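## Task

Scene 2: the cell is paused. Log: an earlier run 4706 threw away plate B38 without its lid, and that lid remains in LP1. The mover then took the lid off R33 in N3 and put it in LP3, off R83 in N2 into LP4, and off R38 in N1 into LP2. The dispenser then failed and the run was aborted. Auto-recover put the LP2 lid onto N1 and the LP4 lid onto N2 before a watchdog halted it. The lids carry no labels, so only the log shows which lid belongs to which plate. Seat every plate's own lid fully on it, then press CONTINUE. The plates and the earlier run's lid must finish where they began. If two or more plates in the nests lack a lid, press CALL instead, and every plate and lid must finish as it began. Pressing RETRY, CONTINUE or SKIP while holding labware, or while any plate at a nest is not seated in it or any lid there is not seated on a plate, fails the task. Anything that stays in place only because the robot holds it does not count. At the end let go and be clear; resting on the panel housing, the CALL key or the key this job needs still counts as clear.

## Robot and tools

Robot: one six-joint arm (YAM-type) with a parallel two-finger gripper, on a base that may be slightly tilted. There is only one arm, so every row or target is a single list.

Scene frame: origin on the table top right under the arm base, +z up, +y to the left when looking along +x. The operator PANEL is on the robot's right (toward -y). Its keys, left to right as seen facing it: RETRY (white), CONTINUE (green), SKIP (yellow), CALL (blue). The first three are go keys; the job ends when one goes down. After CALL the job ends once the robot stops. A key is pressed by pushing it until it latches. Deck labels name nests (N1, N2, N3) and lid parks (LP1 to LP4); their layout is not in a fixed order, so read the labels in the images.

Joint order (used in every row and every per-joint list in results): waist, wrist yaw, elbow, wrist pitch, wrist roll, shoulder, then gripper opening. The waist sign is reversed relative to the URDF, in commands and results alike; a URDF range of -2.618 to 3.054 reads -3.054 to 2.618 in your numbers. Other stated ranges (URDF signs): shoulder 0 to 3.142, elbow 0 to 3.142, wrist pitch -1.571 to 1.571, wrist yaw -1.571 to 1.571, wrist roll -2.094 to 2.094 rad. Real ends may differ by up to 0.036 rad.

execute_actions(actions): a list of actions run in order. Each action is a table of up to 15 rows; each row lasts one control step (1/30 s), and a short table repeats its last row until 15 steps have passed. A row is 7 numbers in [-1, 1]: six joint values, then opening. Joint values are offsets, scaled so 1.0 equals 1.202 rad for waist, 1.258 shoulder, 1.238 elbow, 2.073 wrist pitch, 2.022 wrist yaw and wrist roll. Each offset is measured from the joint angles at the start of that action (not the previous row); for a call's first action, from the angles last reported in this scene. Opening is absolute: +1 fully open, -1 closed. Optionally append 6 numbers 0 to 1 as per-joint stiffness multipliers (Joint positions order), which persist until changed. An action reaching more than 0.036 rad outward past a joint's range is refused; if the first action is refused or any action is malformed, the whole call is rejected and nothing moves. An empty list just returns state and images.

move(target, speed, blocking): target is one 7-number row of the same scaled offsets, measured from the Joint positions in the latest result that showed them, plus absolute opening. All joints travel on paths that finish together, so the gripper traces a curve. speed (0.01 to 2 rad/s, default 0.5) caps the fastest joint; paths last 0.5 to 10 s. Moves do not avoid obstacles. With blocking=false you get a result after 0.5 s; other motion commands are refused until a result shows the move ended (use wait or stop). The move line reports the ending (done, off_target, moving, held, fault), limits=held or none, and the joint farthest from target.

wait(seconds 0 to 10): holds the last command and returns a result. stop(): brakes a running move; fingers keep going. zoom_image(camera, region): camera is cam_high (896x504), cam_low (896x504) or cam_wrist (504x504); region [x0, y0, x1, y1] in pixels from the top-left, at most 504x504. read_manual returns only licence text. finished_scene(scene 1 or 2) ends that scene irreversibly.

Results: Joint positions (rad) and Joint velocities (rad/s) in the order above, then the finger-pad gap (m; 0.094 fully open). Joint targets shows what joints are currently driven toward. grip_measured is the measured opening on the command scale. "joint sent to its limit" means a joint was driven to its end; "joint command not followed" means a clearance check altered or blocked targets. MOTOR HOT appears from 75 C; FAULT lines report stops (90 C pauses the arm 10 s; at 100 C the arm drops).

Motion limits: each joint's target stays within a lead of its measured angle (0.202 waist, 0.258 shoulder, 0.238 elbow, 0.573 wrist pitch, 0.522 wrist yaw and roll, rad), and targets are scaled back if they'd put the gripper over 70 mm from where it is, so big motions take several actions; resend any remainder. Friction can leave a joint about 0.031 rad short, and smaller commands may do nothing.

Gripping: to hold, command an opening about 0.03 below grip_measured; less grips lighter. Readings may be off about 1 mm. The pinch point sits midway between pads, about 1 cm behind the fingertips; fingers point along its +z and close along its y.

Avoid: knocking anything off the table (ends the scene), dropping, slamming or pressing hard (faster moves and targets further beyond contact hit harder), pressing any go key while gripping or before every plate and lid is seated, and holding loads needlessly (heat). Release and move clear before finishing.

Each tool is called after "Request:" as name(argument=value, ...) on one line, values as JSON.

## Session

Request:
execute_actions(actions=[])

Scene clock: 0.00 s.
grip_measured=+1.000
Joint names: [waist, wrist yaw, elbow, wrist pitch, wrist roll, shoulder]
Joint positions: [ 0.94  -0.51   1.118 -1.283 -0.978  1.645  0.094]
Joint velocities: [-0.012  0.007  0.022  0.022  0.051 -0.007  0.   ]
Motor temperatures (°C, as the motors report them): [24 23 27 22 22 28]
Joint targets: [0.940 -0.510 1.118 -1.283 -0.978 1.645]
Joint stiffness scale: [1. 1. 1. 1. 1. 1.]

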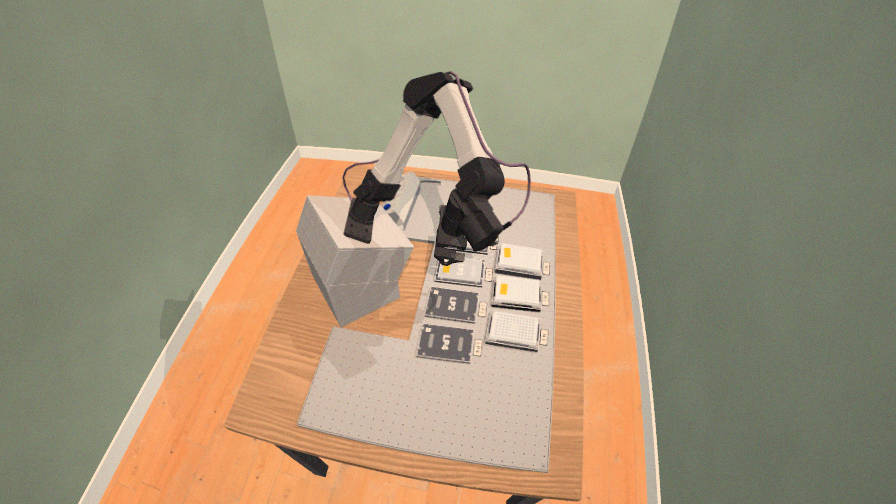

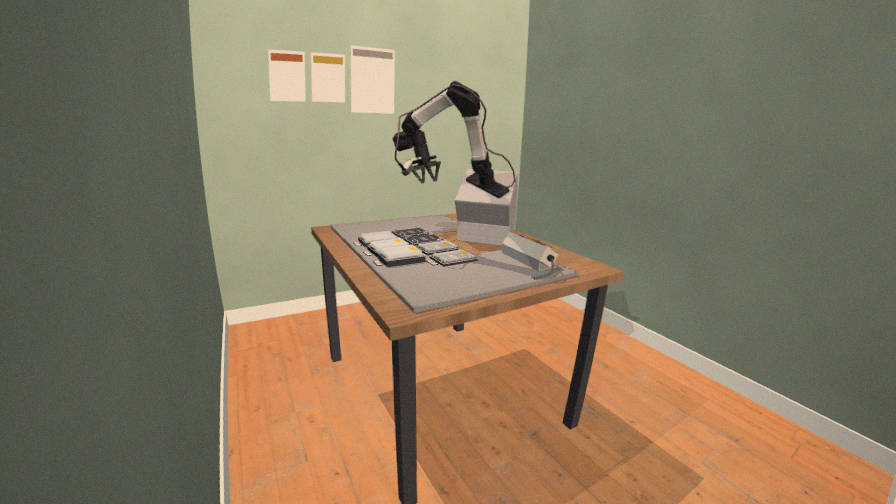

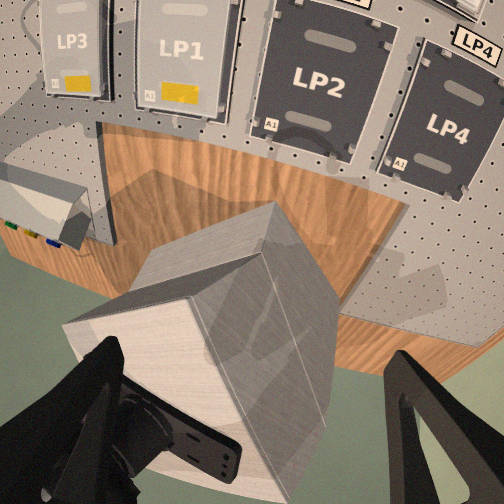

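Request:
move(target=[-1,0.212,-0.231,0.502,0.788,0.015,1], speed=1.1)

Request:
move(target=[-0.084,0.004,-0.012,0.01,0.003,0.01,1], speed=0.4)

Request:
zoom_image(camera="cam_high", region=[400, 170, 580, 370])

Request:
zoom_image(camera="cam_low", region=[350, 180, 500, 280])

Scene clock: 8.50 s.
grip_measured=+1.000
Joint names: [waist, wrist yaw, elbow, wrist pitch, wrist roll, shoulder]
Joint positions: [-0.258 -0.091  0.855 -0.26   0.61   1.645  0.094]
Joint velocities: [ 0.022 -0.022  0.012 -0.007 -0.081 -0.002  0.   ]
Motor temperatures (°C, as the motors report them): [24 23 27 22 22 29]
Joint targets: [-0.261 -0.081 0.832 -0.243 0.616 1.664]
Joint stiffness scale: [1. 1. 1. 1. 1. 1.]
move: off_target; limits=none; farthest joint: the elbow, 0.023 radians from its target (0.286 radians at the start)

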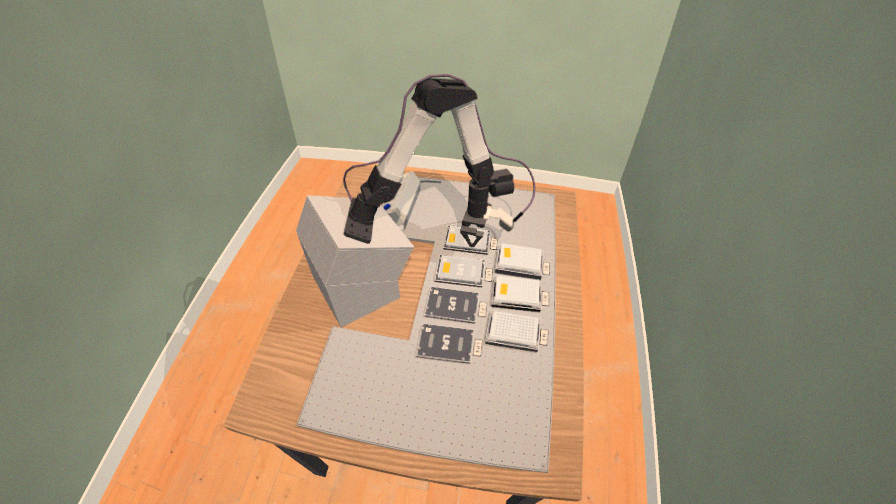

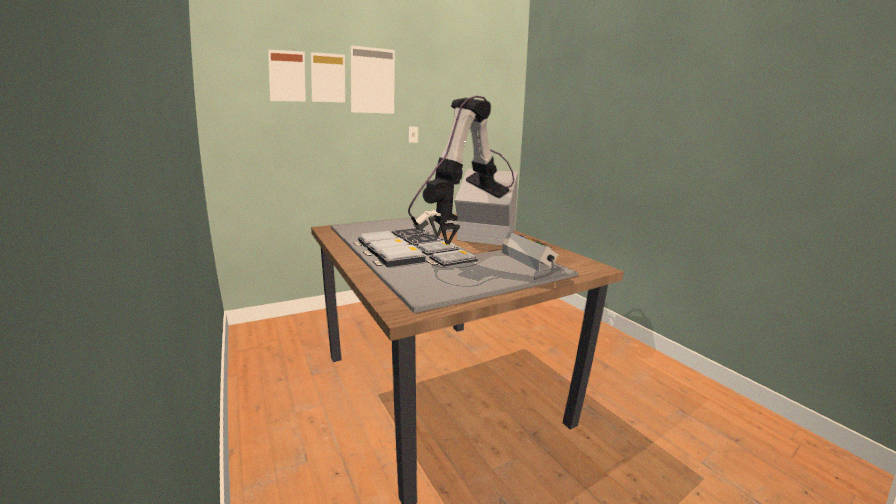

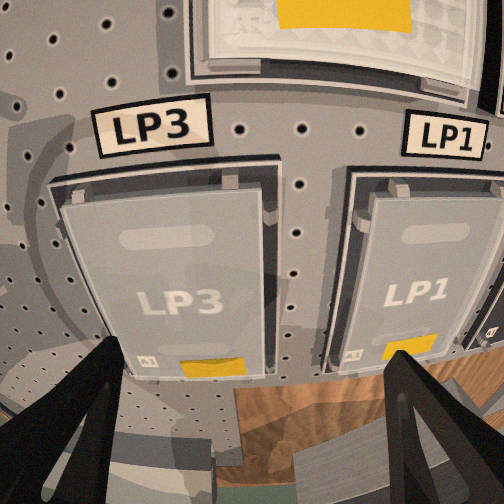

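Scene clock: 9.23 s.
grip_measured=+1.000
Joint names: [waist, wrist yaw, elbow, wrist pitch, wrist roll, shoulder]
Joint positions: [-0.354 -0.091  0.855 -0.257  0.61   1.645  0.094]
Joint velocities: [ 0.007  0.007 -0.027  0.11  -0.037  0.012  0.   ]
Motor temperatures (°C, as the motors report them): [24 23 27 22 22 29]
Joint targets: [-0.359 -0.083 0.840 -0.240 0.616 1.657]
Joint stiffness scale: [1. 1. 1. 1. 1. 1.]
move: done; limits=none; farthest joint: the wrist pitch, 0.018 radians from its target (0.021 radians at the start)

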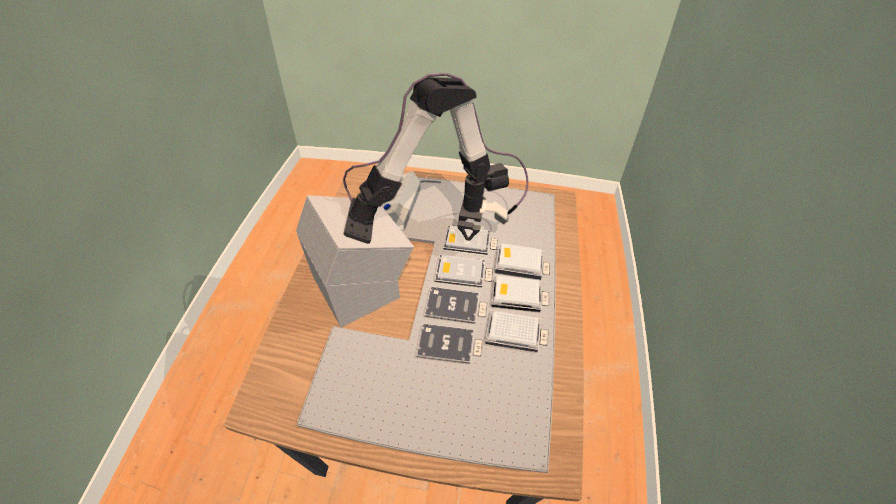

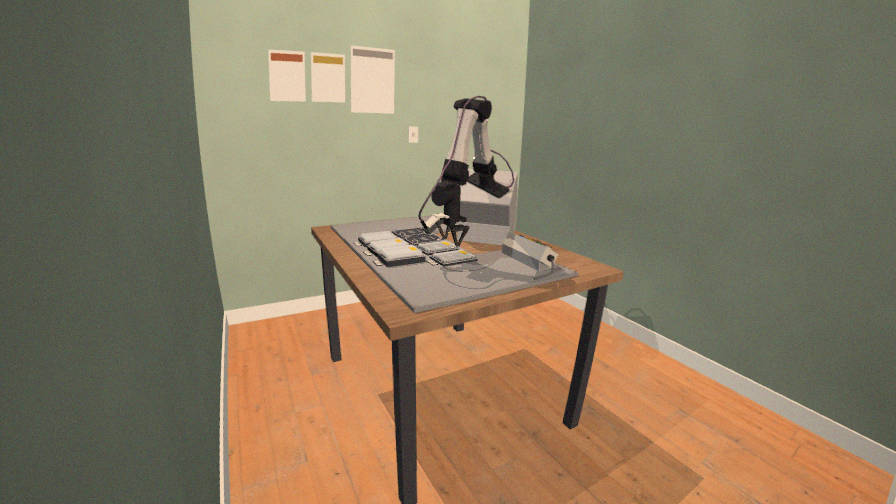

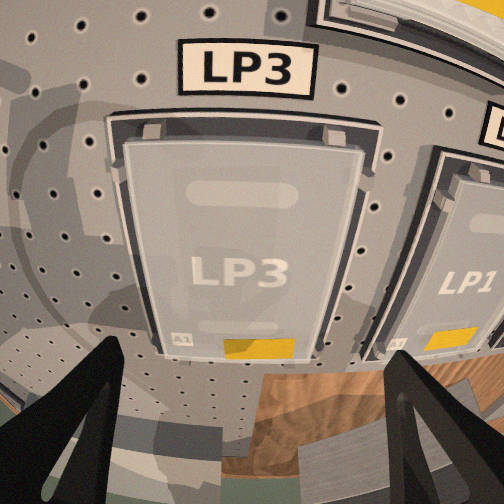

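Region (400, 170, 580, 370) of cam_high's 896x504 image, scaled by 2.520, with more detail than that image has; it fills the left 454 columns of this view, and the rest is white.

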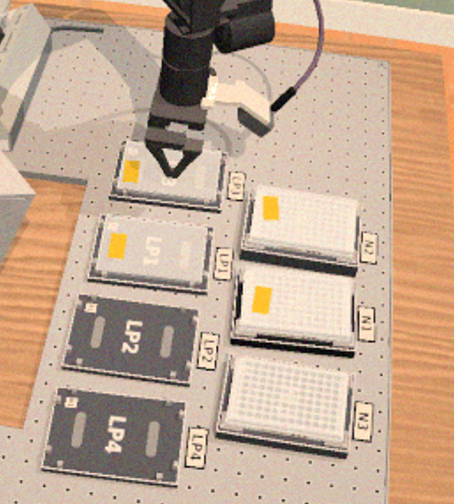

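Region (350, 180, 500, 280) of cam_low's 896x504 image, scaled by 3.360, with more detail than that image has.

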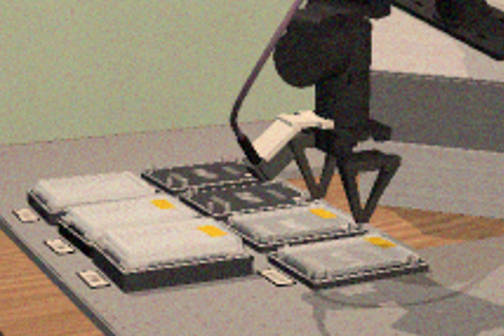

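Request:
move(target=[-0.038,0.014,0.01,0.068,0.022,0.115,1], speed=0.3)

Scene clock: 13.17 s.
grip_measured=+1.000
Joint names: [waist, wrist yaw, elbow, wrist pitch, wrist roll, shoulder]
Joint positions: [-0.392 -0.072  0.855 -0.134  0.649  1.776  0.094]
Joint velocities: [-0.007 -0.051 -0.012  0.022 -0.007 -0.007  0.   ]
Motor temperatures (°C, as the motors report them): [24 24 27 22 22 29]
Joint targets: [-0.399 -0.063 0.867 -0.116 0.655 1.789]
Joint stiffness scale: [1. 1. 1. 1. 1. 1.]
move: done; limits=none; farthest joint: the wrist pitch, 0.018 radians from its target (0.141 radians at the start)

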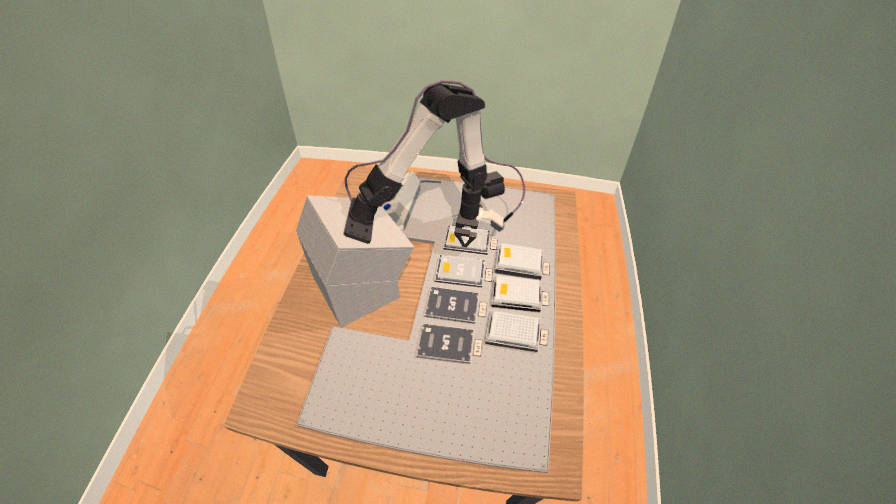

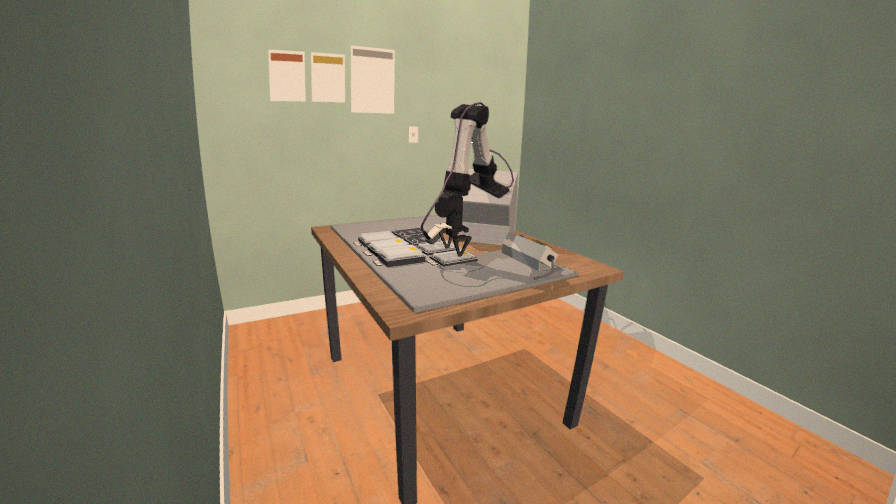

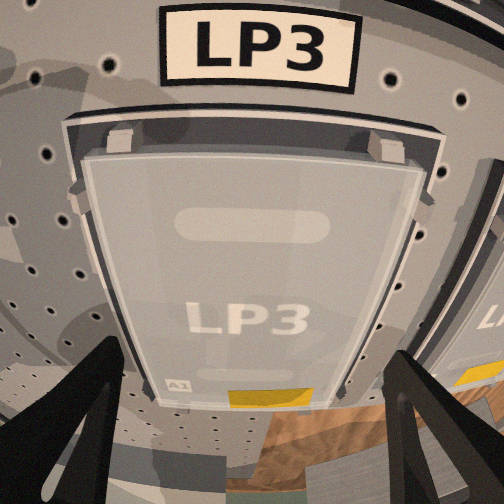

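Request:
move(target=[-0.015,0.006,0.038,0.025,0.008,0.054,1], speed=0.12)

Request:
zoom_image(camera="cam_low", region=[410, 210, 490, 275])

Scene clock: 17.57 s.
grip_measured=+1.000
Joint names: [waist, wrist yaw, elbow, wrist pitch, wrist roll, shoulder]
Joint positions: [-0.402 -0.069  0.878 -0.1    0.66   1.827  0.094]
Joint velocities: [-0.002  0.022  0.002 -0.037  0.051 -0.007  0.   ]
Motor temperatures (°C, as the motors report them): [24 24 27 22 22 30]
Joint targets: [-0.410 -0.060 0.901 -0.082 0.665 1.844]
Joint stiffness scale: [1. 1. 1. 1. 1. 1.]
move: off_target; limits=none; farthest joint: the elbow, 0.024 radians from its target (0.047 radians at the start)

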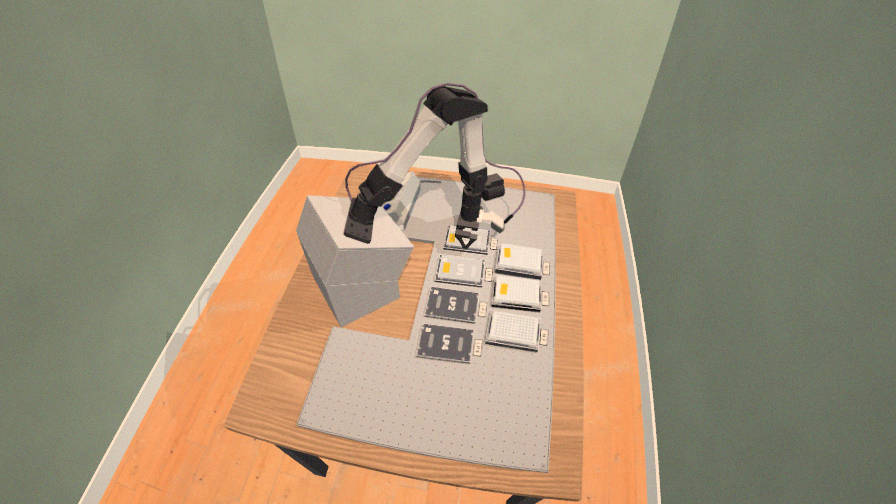

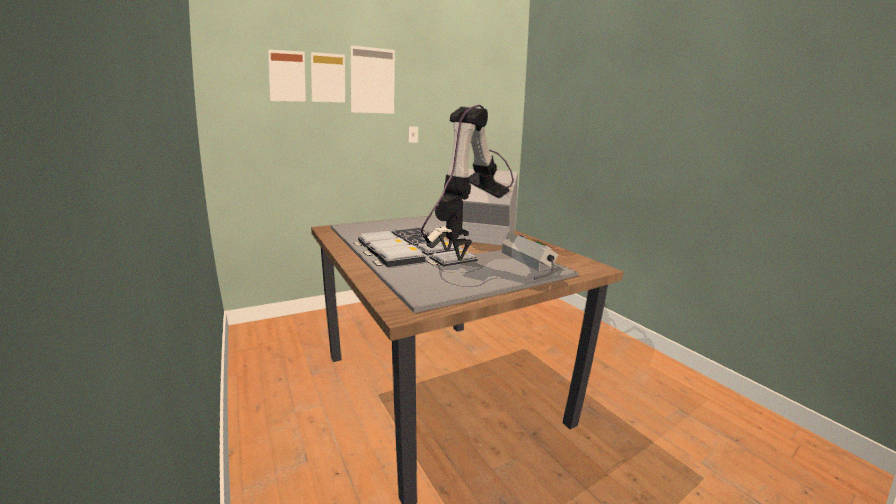

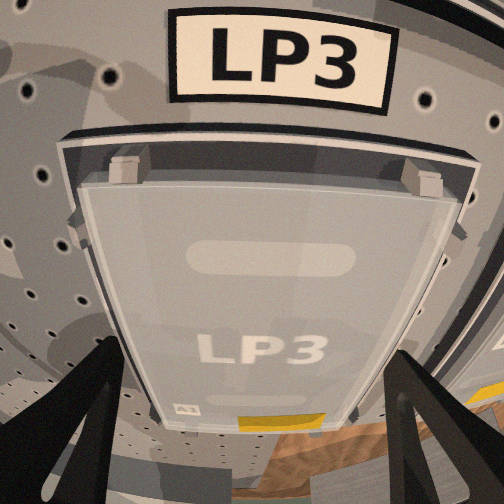

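Region (410, 210, 490, 275) of cam_low's 896x504 image, scaled by 6.300, with more detail than that image has; it fills the top 410 rows of this view, and the rest is white.

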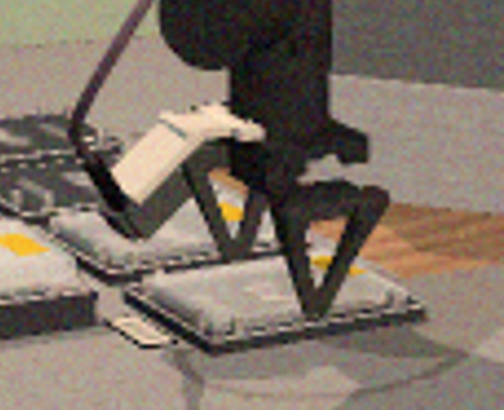

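Request:
execute_actions(actions=[[[0,0,0.015,0.004,0,0.016,1],[0,0,0.015,0.004,0,0.018,1],[0,0,0.015,0.004,0,0.02,1],[0,0,0.015,0.004,0,0.022,1],[0,0,0.015,0.004,0,0.024,1]],[[0,0,0.015,0,0,0,0.74]]])

Request:
zoom_image(camera="cam_low", region=[410, 210, 490, 275])

Scene clock: 21.83 s.
grip_measured=+0.780
Joint names: [waist, wrist yaw, elbow, wrist pitch, wrist roll, shoulder]
Joint positions: [-0.402 -0.072  0.878 -0.098  0.66   1.84   0.084]
Joint velocities: [-0.007 -0.022 -0.007  0.037 -0.037 -0.012  0.   ]
Motor temperatures (°C, as the motors report them): [24 24 27 22 22 30]
Joint targets: [-0.402 -0.069 0.896 -0.099 0.660 1.840]
Joint stiffness scale: [1. 1. 1. 1. 1. 1.]

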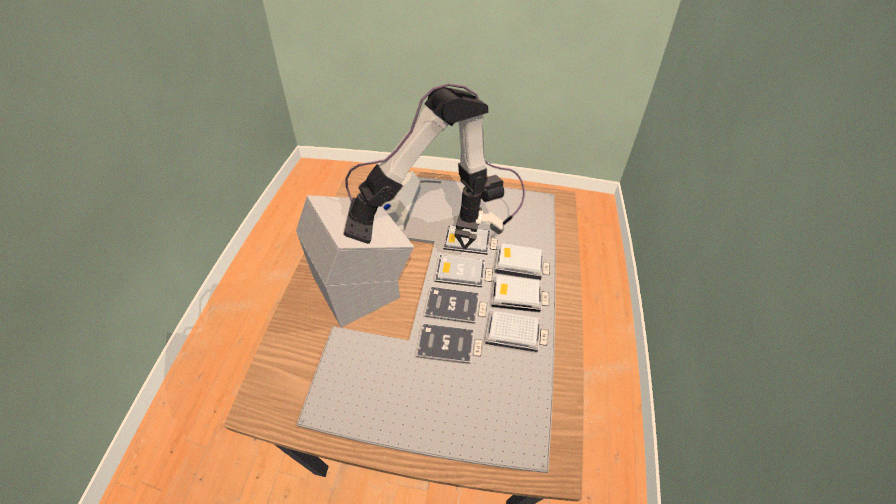

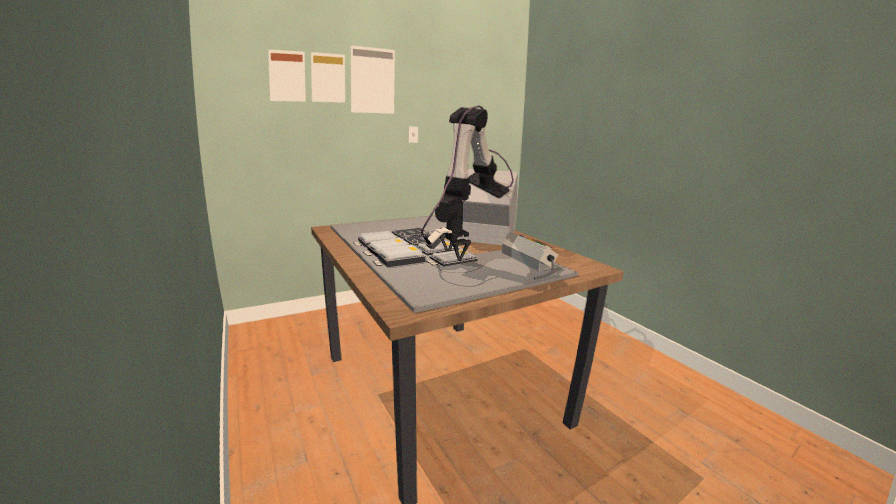

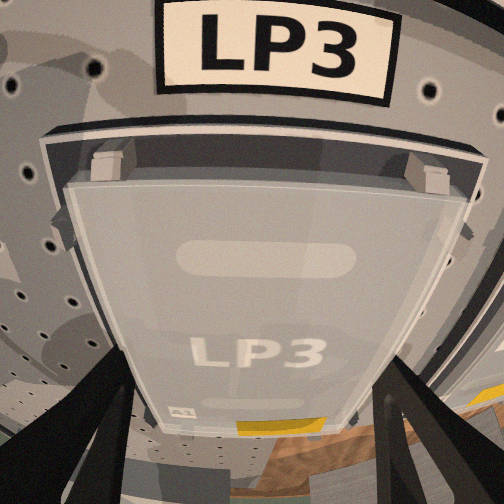

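Region (410, 210, 490, 275) of cam_low's 896x504 image, scaled by 6.300, with more detail than that image has; it fills the top 410 rows of this view, and the rest is white.

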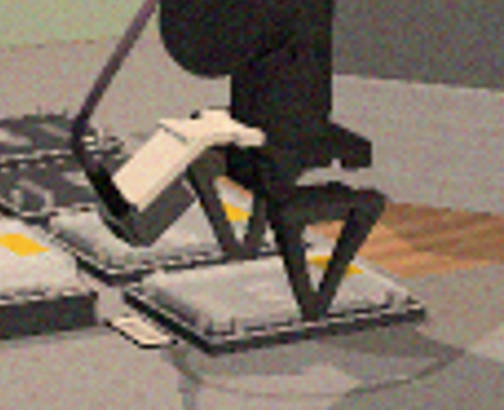

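Request:
move(target=[0.02,-0.006,-0.02,-0.14,-0.008,-0.24,0.74], speed=0.4)

Scene clock: 26.00 s.
grip_measured=+0.780
Joint names: [waist, wrist yaw, elbow, wrist pitch, wrist roll, shoulder]
Joint positions: [-0.387 -0.074  0.878 -0.37   0.649  1.56   0.084]
Joint velocities: [ 0.017  0.007 -0.002  0.022 -0.037 -0.002  0.001]
Motor temperatures (°C, as the motors report them): [24 24 27 22 22 31]
Joint targets: [-0.378 -0.085 0.853 -0.388 0.644 1.539]
Joint stiffness scale: [1. 1. 1. 1. 1. 1.]
move: off_target; limits=none; farthest joint: the elbow, 0.025 radians from its target (0.025 radians at the start)

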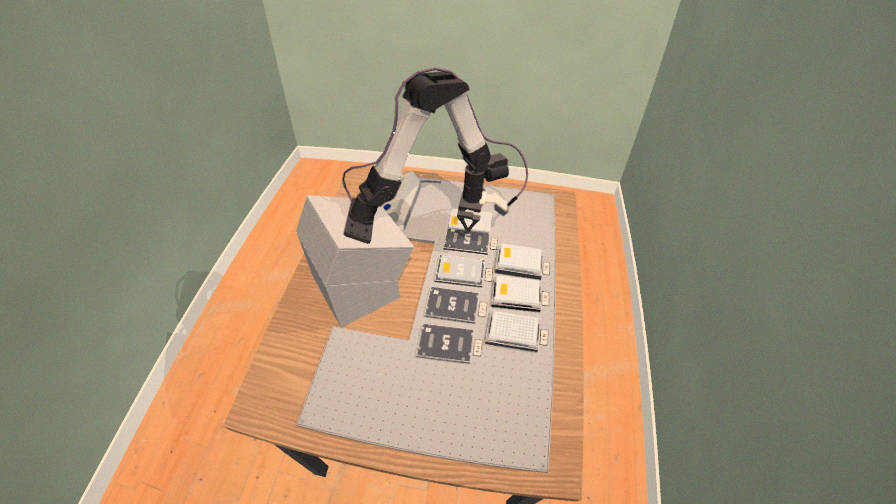

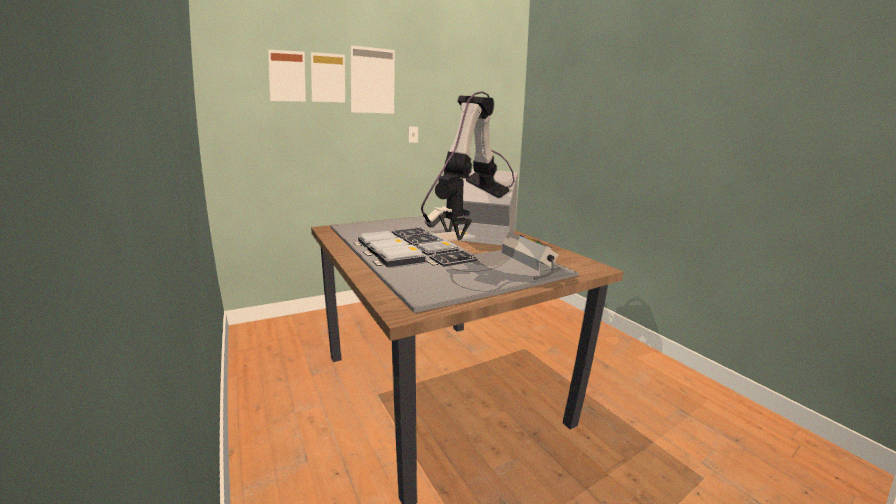

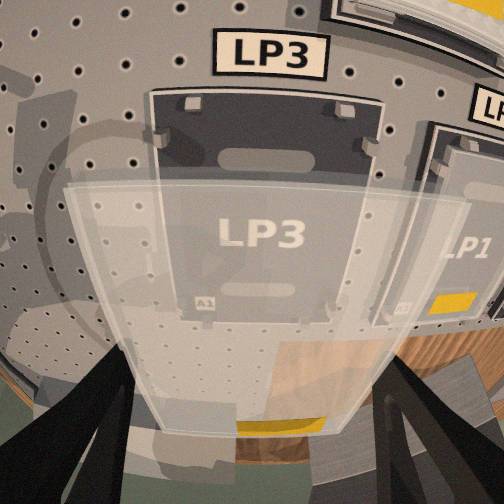

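Request:
move(target=[0.79,-0.19,0.692,-0.167,-0.418,0.622,0.74], speed=0.6)

Request:
zoom_image(camera="cam_low", region=[340, 190, 440, 270])

Scene clock: 30.87 s.
grip_measured=+0.780
Joint names: [waist, wrist yaw, elbow, wrist pitch, wrist roll, shoulder]
Joint positions: [ 0.566 -0.448  1.705 -0.699 -0.19   2.334  0.084]
Joint velocities: [ 0.002 -0.051 -0.002 -0.022  0.022 -0.007  0.001]
Motor temperatures (°C, as the motors report them): [24 24 28 22 22 32]
Joint targets: [0.563 -0.458 1.735 -0.716 -0.196 2.342]
Joint stiffness scale: [1. 1. 1. 1. 1. 1.]
move: off_target; limits=none; farthest joint: the elbow, 0.029 radians from its target (0.857 radians at the start)

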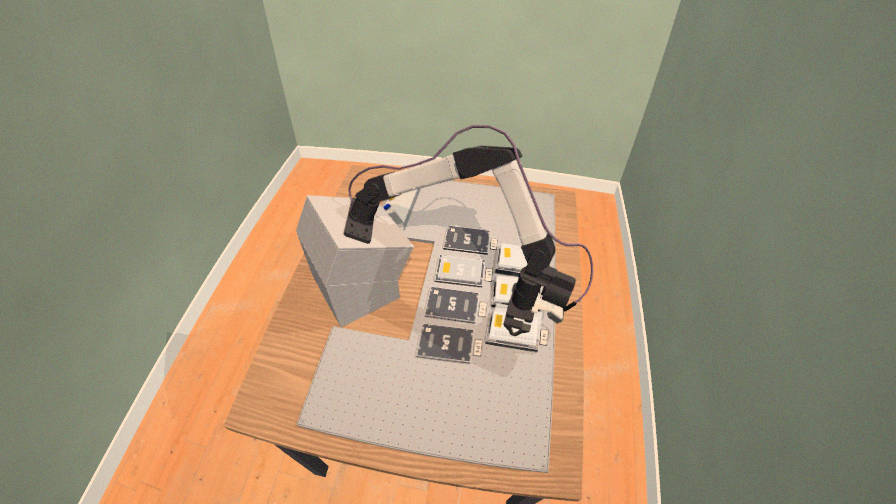

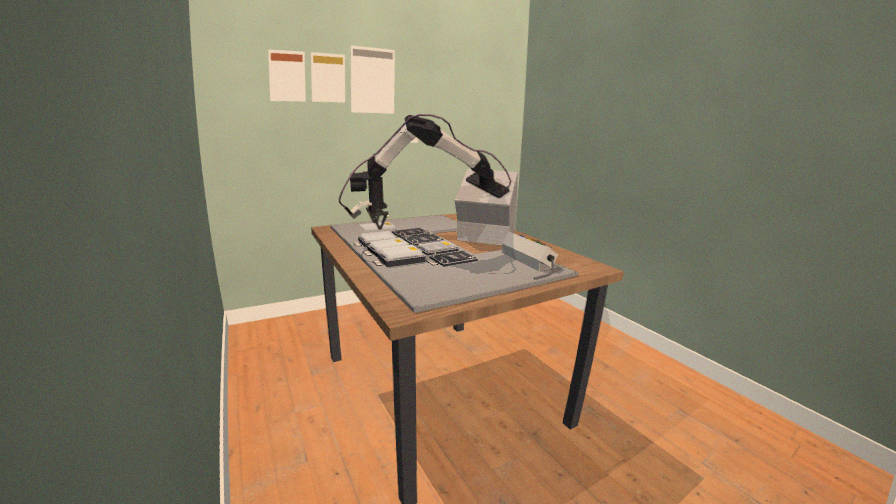

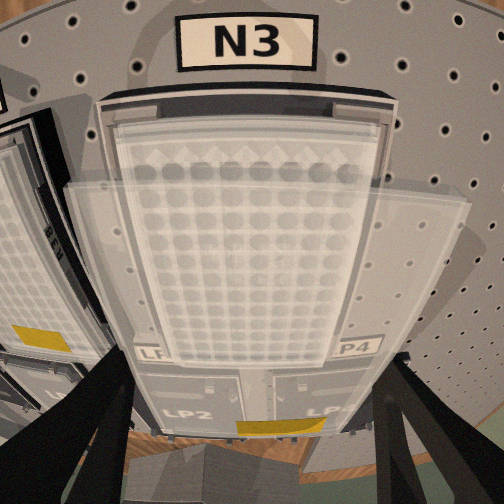

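Region (340, 190, 440, 270) of cam_low's 896x504 image, scaled by 5.040, with more detail than that image has; it fills the top 403 rows of this view, and the rest is white.

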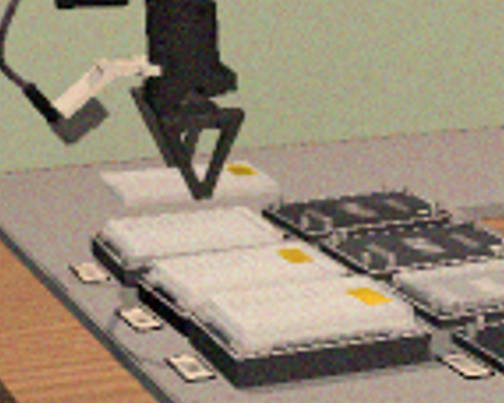

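Request:
move(target=[-0.029,0.007,0.034,0.033,0,0.046,0.74], speed=0.15)

Request:
zoom_image(camera="cam_wrist", region=[50, 110, 190, 250])

Request:
zoom_image(camera="cam_wrist", region=[350, 120, 490, 260])

Request:
zoom_image(camera="cam_wrist", region=[120, 330, 380, 450])

Scene clock: 36.27 s.
grip_measured=+0.780
Joint names: [waist, wrist yaw, elbow, wrist pitch, wrist roll, shoulder]
Joint positions: [ 0.533 -0.444  1.722 -0.647 -0.191  2.383  0.084]
Joint velocities: [-0.007  0.007  0.002  0.022  0.051 -0.007 -0.   ]
Motor temperatures (°C, as the motors report them): [25 24 28 22 22 33]
Joint targets: [0.531 -0.433 1.748 -0.630 -0.190 2.392]
Joint stiffness scale: [1. 1. 1. 1. 1. 1.]
move: off_target; limits=none; farthest joint: the elbow, 0.025 radians from its target (0.042 radians at the start)

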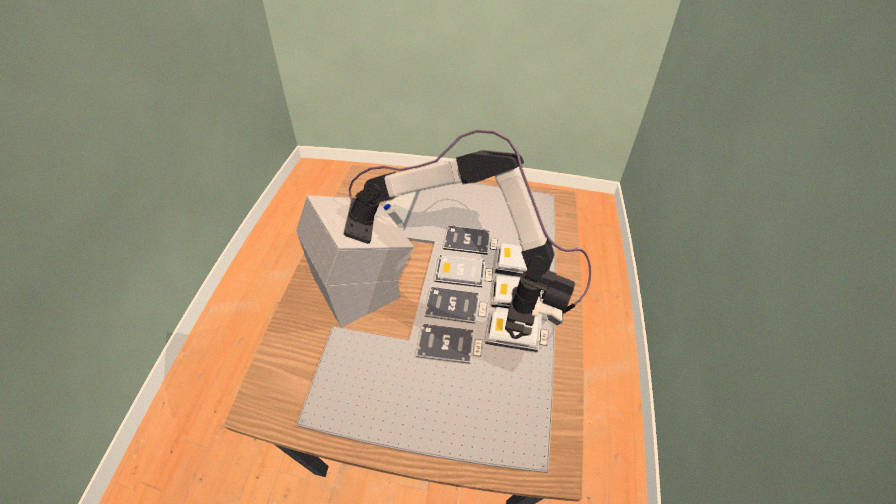

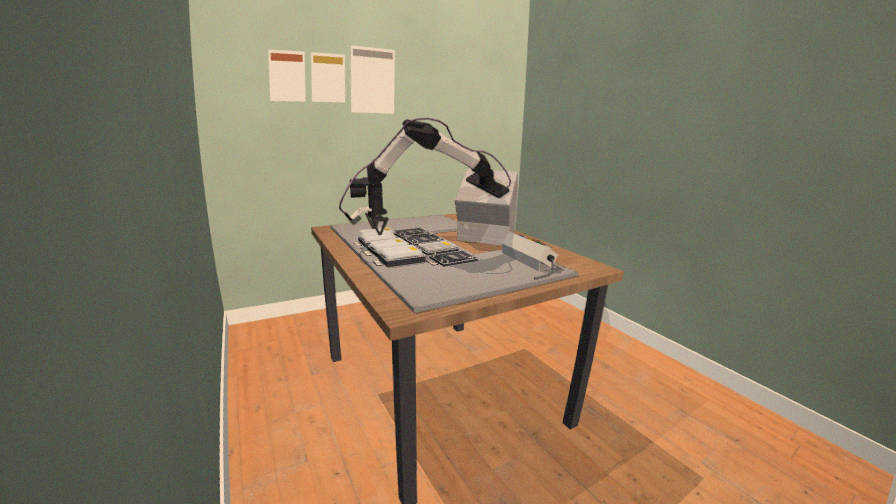

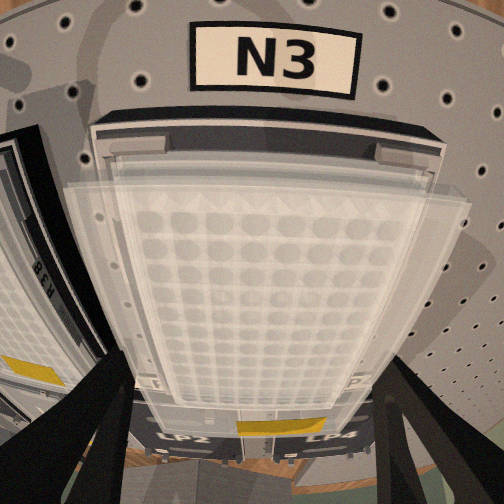

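Region (50, 110, 190, 250) of cam_wrist's 504x504 image, scaled by 3.600, with more detail than that image has.

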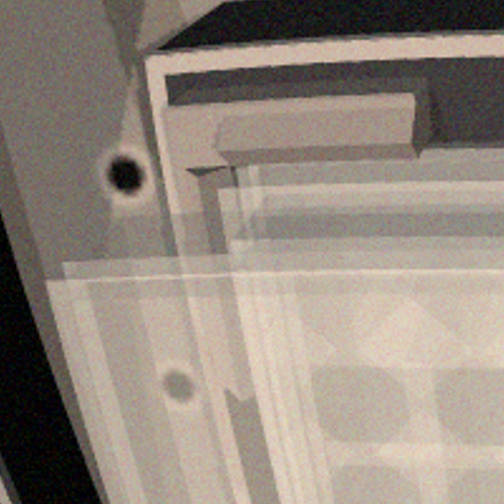

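Region (350, 120, 490, 260) of cam_wrist's 504x504 image, scaled by 3.600, with more detail than that image has.

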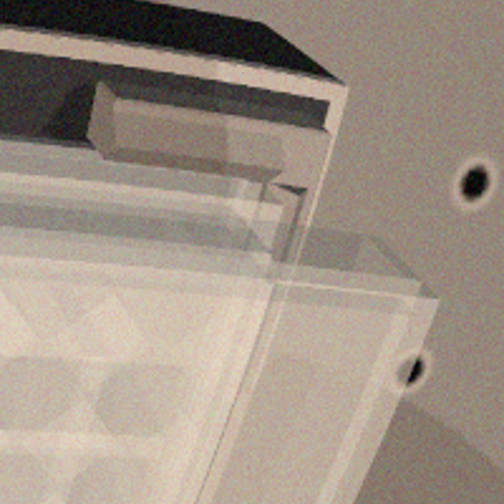

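Region (120, 330, 380, 450) of cam_wrist's 504x504 image, scaled by 1.938, with more detail than that image has; it fills the top 233 rows of this view, and the rest is white.

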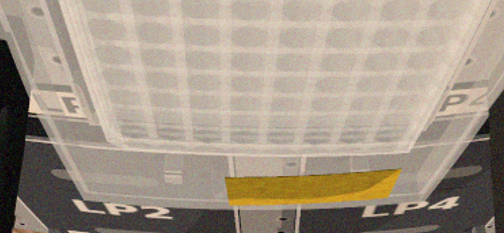

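Request:
move(target=[-0.005,0.004,0.018,0.004,0.002,0.019,0.74], speed=0.06)

Request:
zoom_image(camera="cam_wrist", region=[50, 110, 190, 250])

Request:
zoom_image(camera="cam_wrist", region=[350, 120, 490, 260])

Request:
zoom_image(camera="cam_wrist", region=[120, 330, 380, 450])

Scene clock: 43.77 s.
grip_measured=+0.780
Joint names: [waist, wrist yaw, elbow, wrist pitch, wrist roll, shoulder]
Joint positions: [ 0.533 -0.444  1.722 -0.647 -0.191  2.383  0.084]
Joint velocities: [ 0.007 -0.022  0.002 -0.037 -0.022  0.002 -0.001]
Motor temperatures (°C, as the motors report them): [25 24 29 22 22 35]
Joint targets: [0.527 -0.436 1.744 -0.639 -0.187 2.407]
Joint stiffness scale: [1. 1. 1. 1. 1. 1.]
move: off_target; limits=none; farthest joint: the shoulder, 0.024 radians from its target (0.024 radians at the start)

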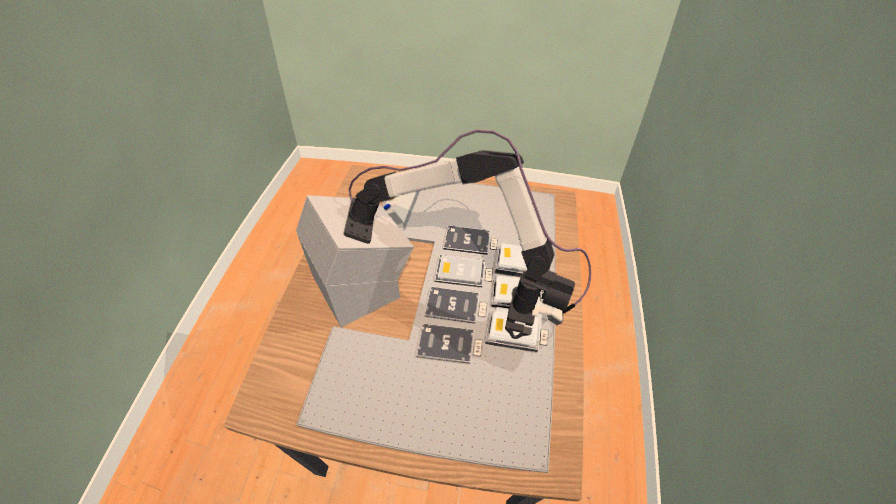

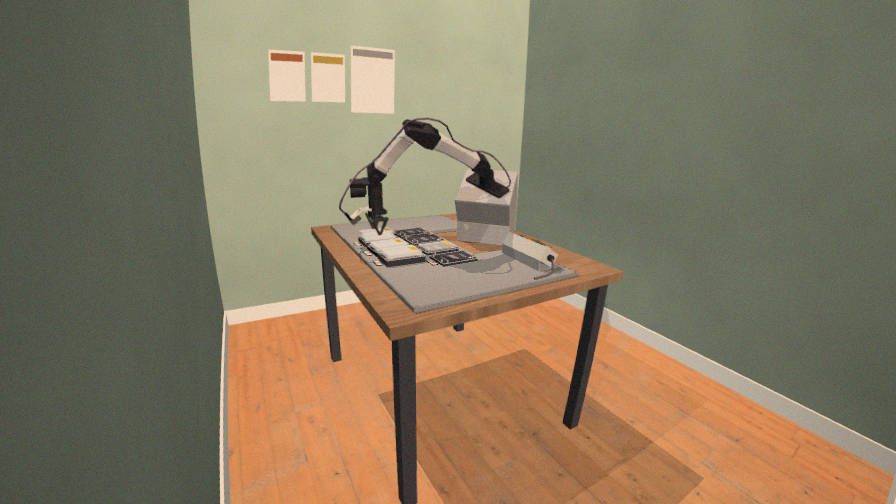

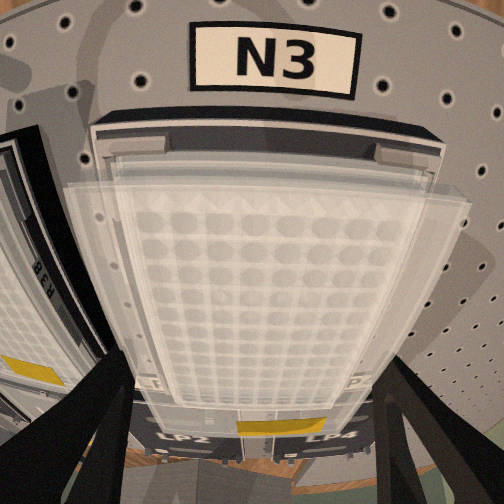

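Region (50, 110, 190, 250) of cam_wrist's 504x504 image, scaled by 3.600, with more detail than that image has.

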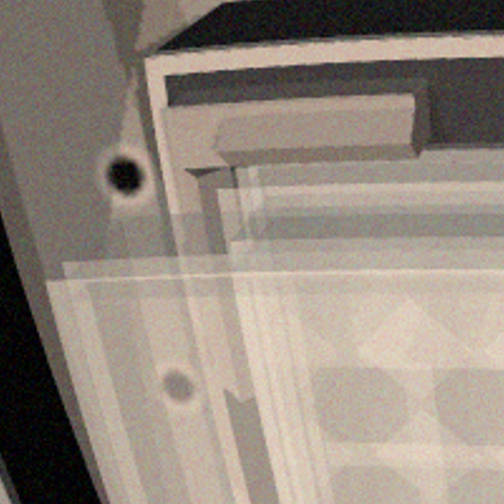

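Region (350, 120, 490, 260) of cam_wrist's 504x504 image, scaled by 3.600, with more detail than that image has.

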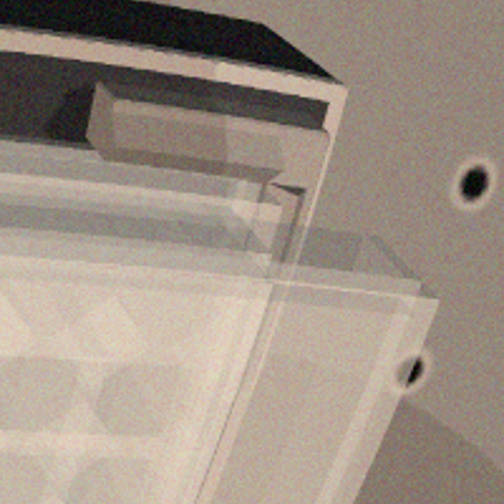

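Region (120, 330, 380, 450) of cam_wrist's 504x504 image, scaled by 1.938, with more detail than that image has; it fills the top 233 rows of this view, and the rest is white.

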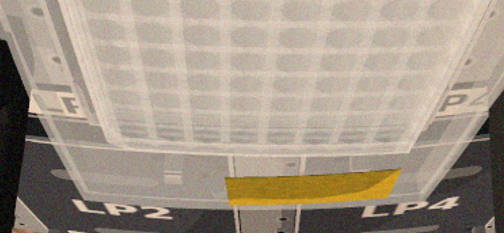

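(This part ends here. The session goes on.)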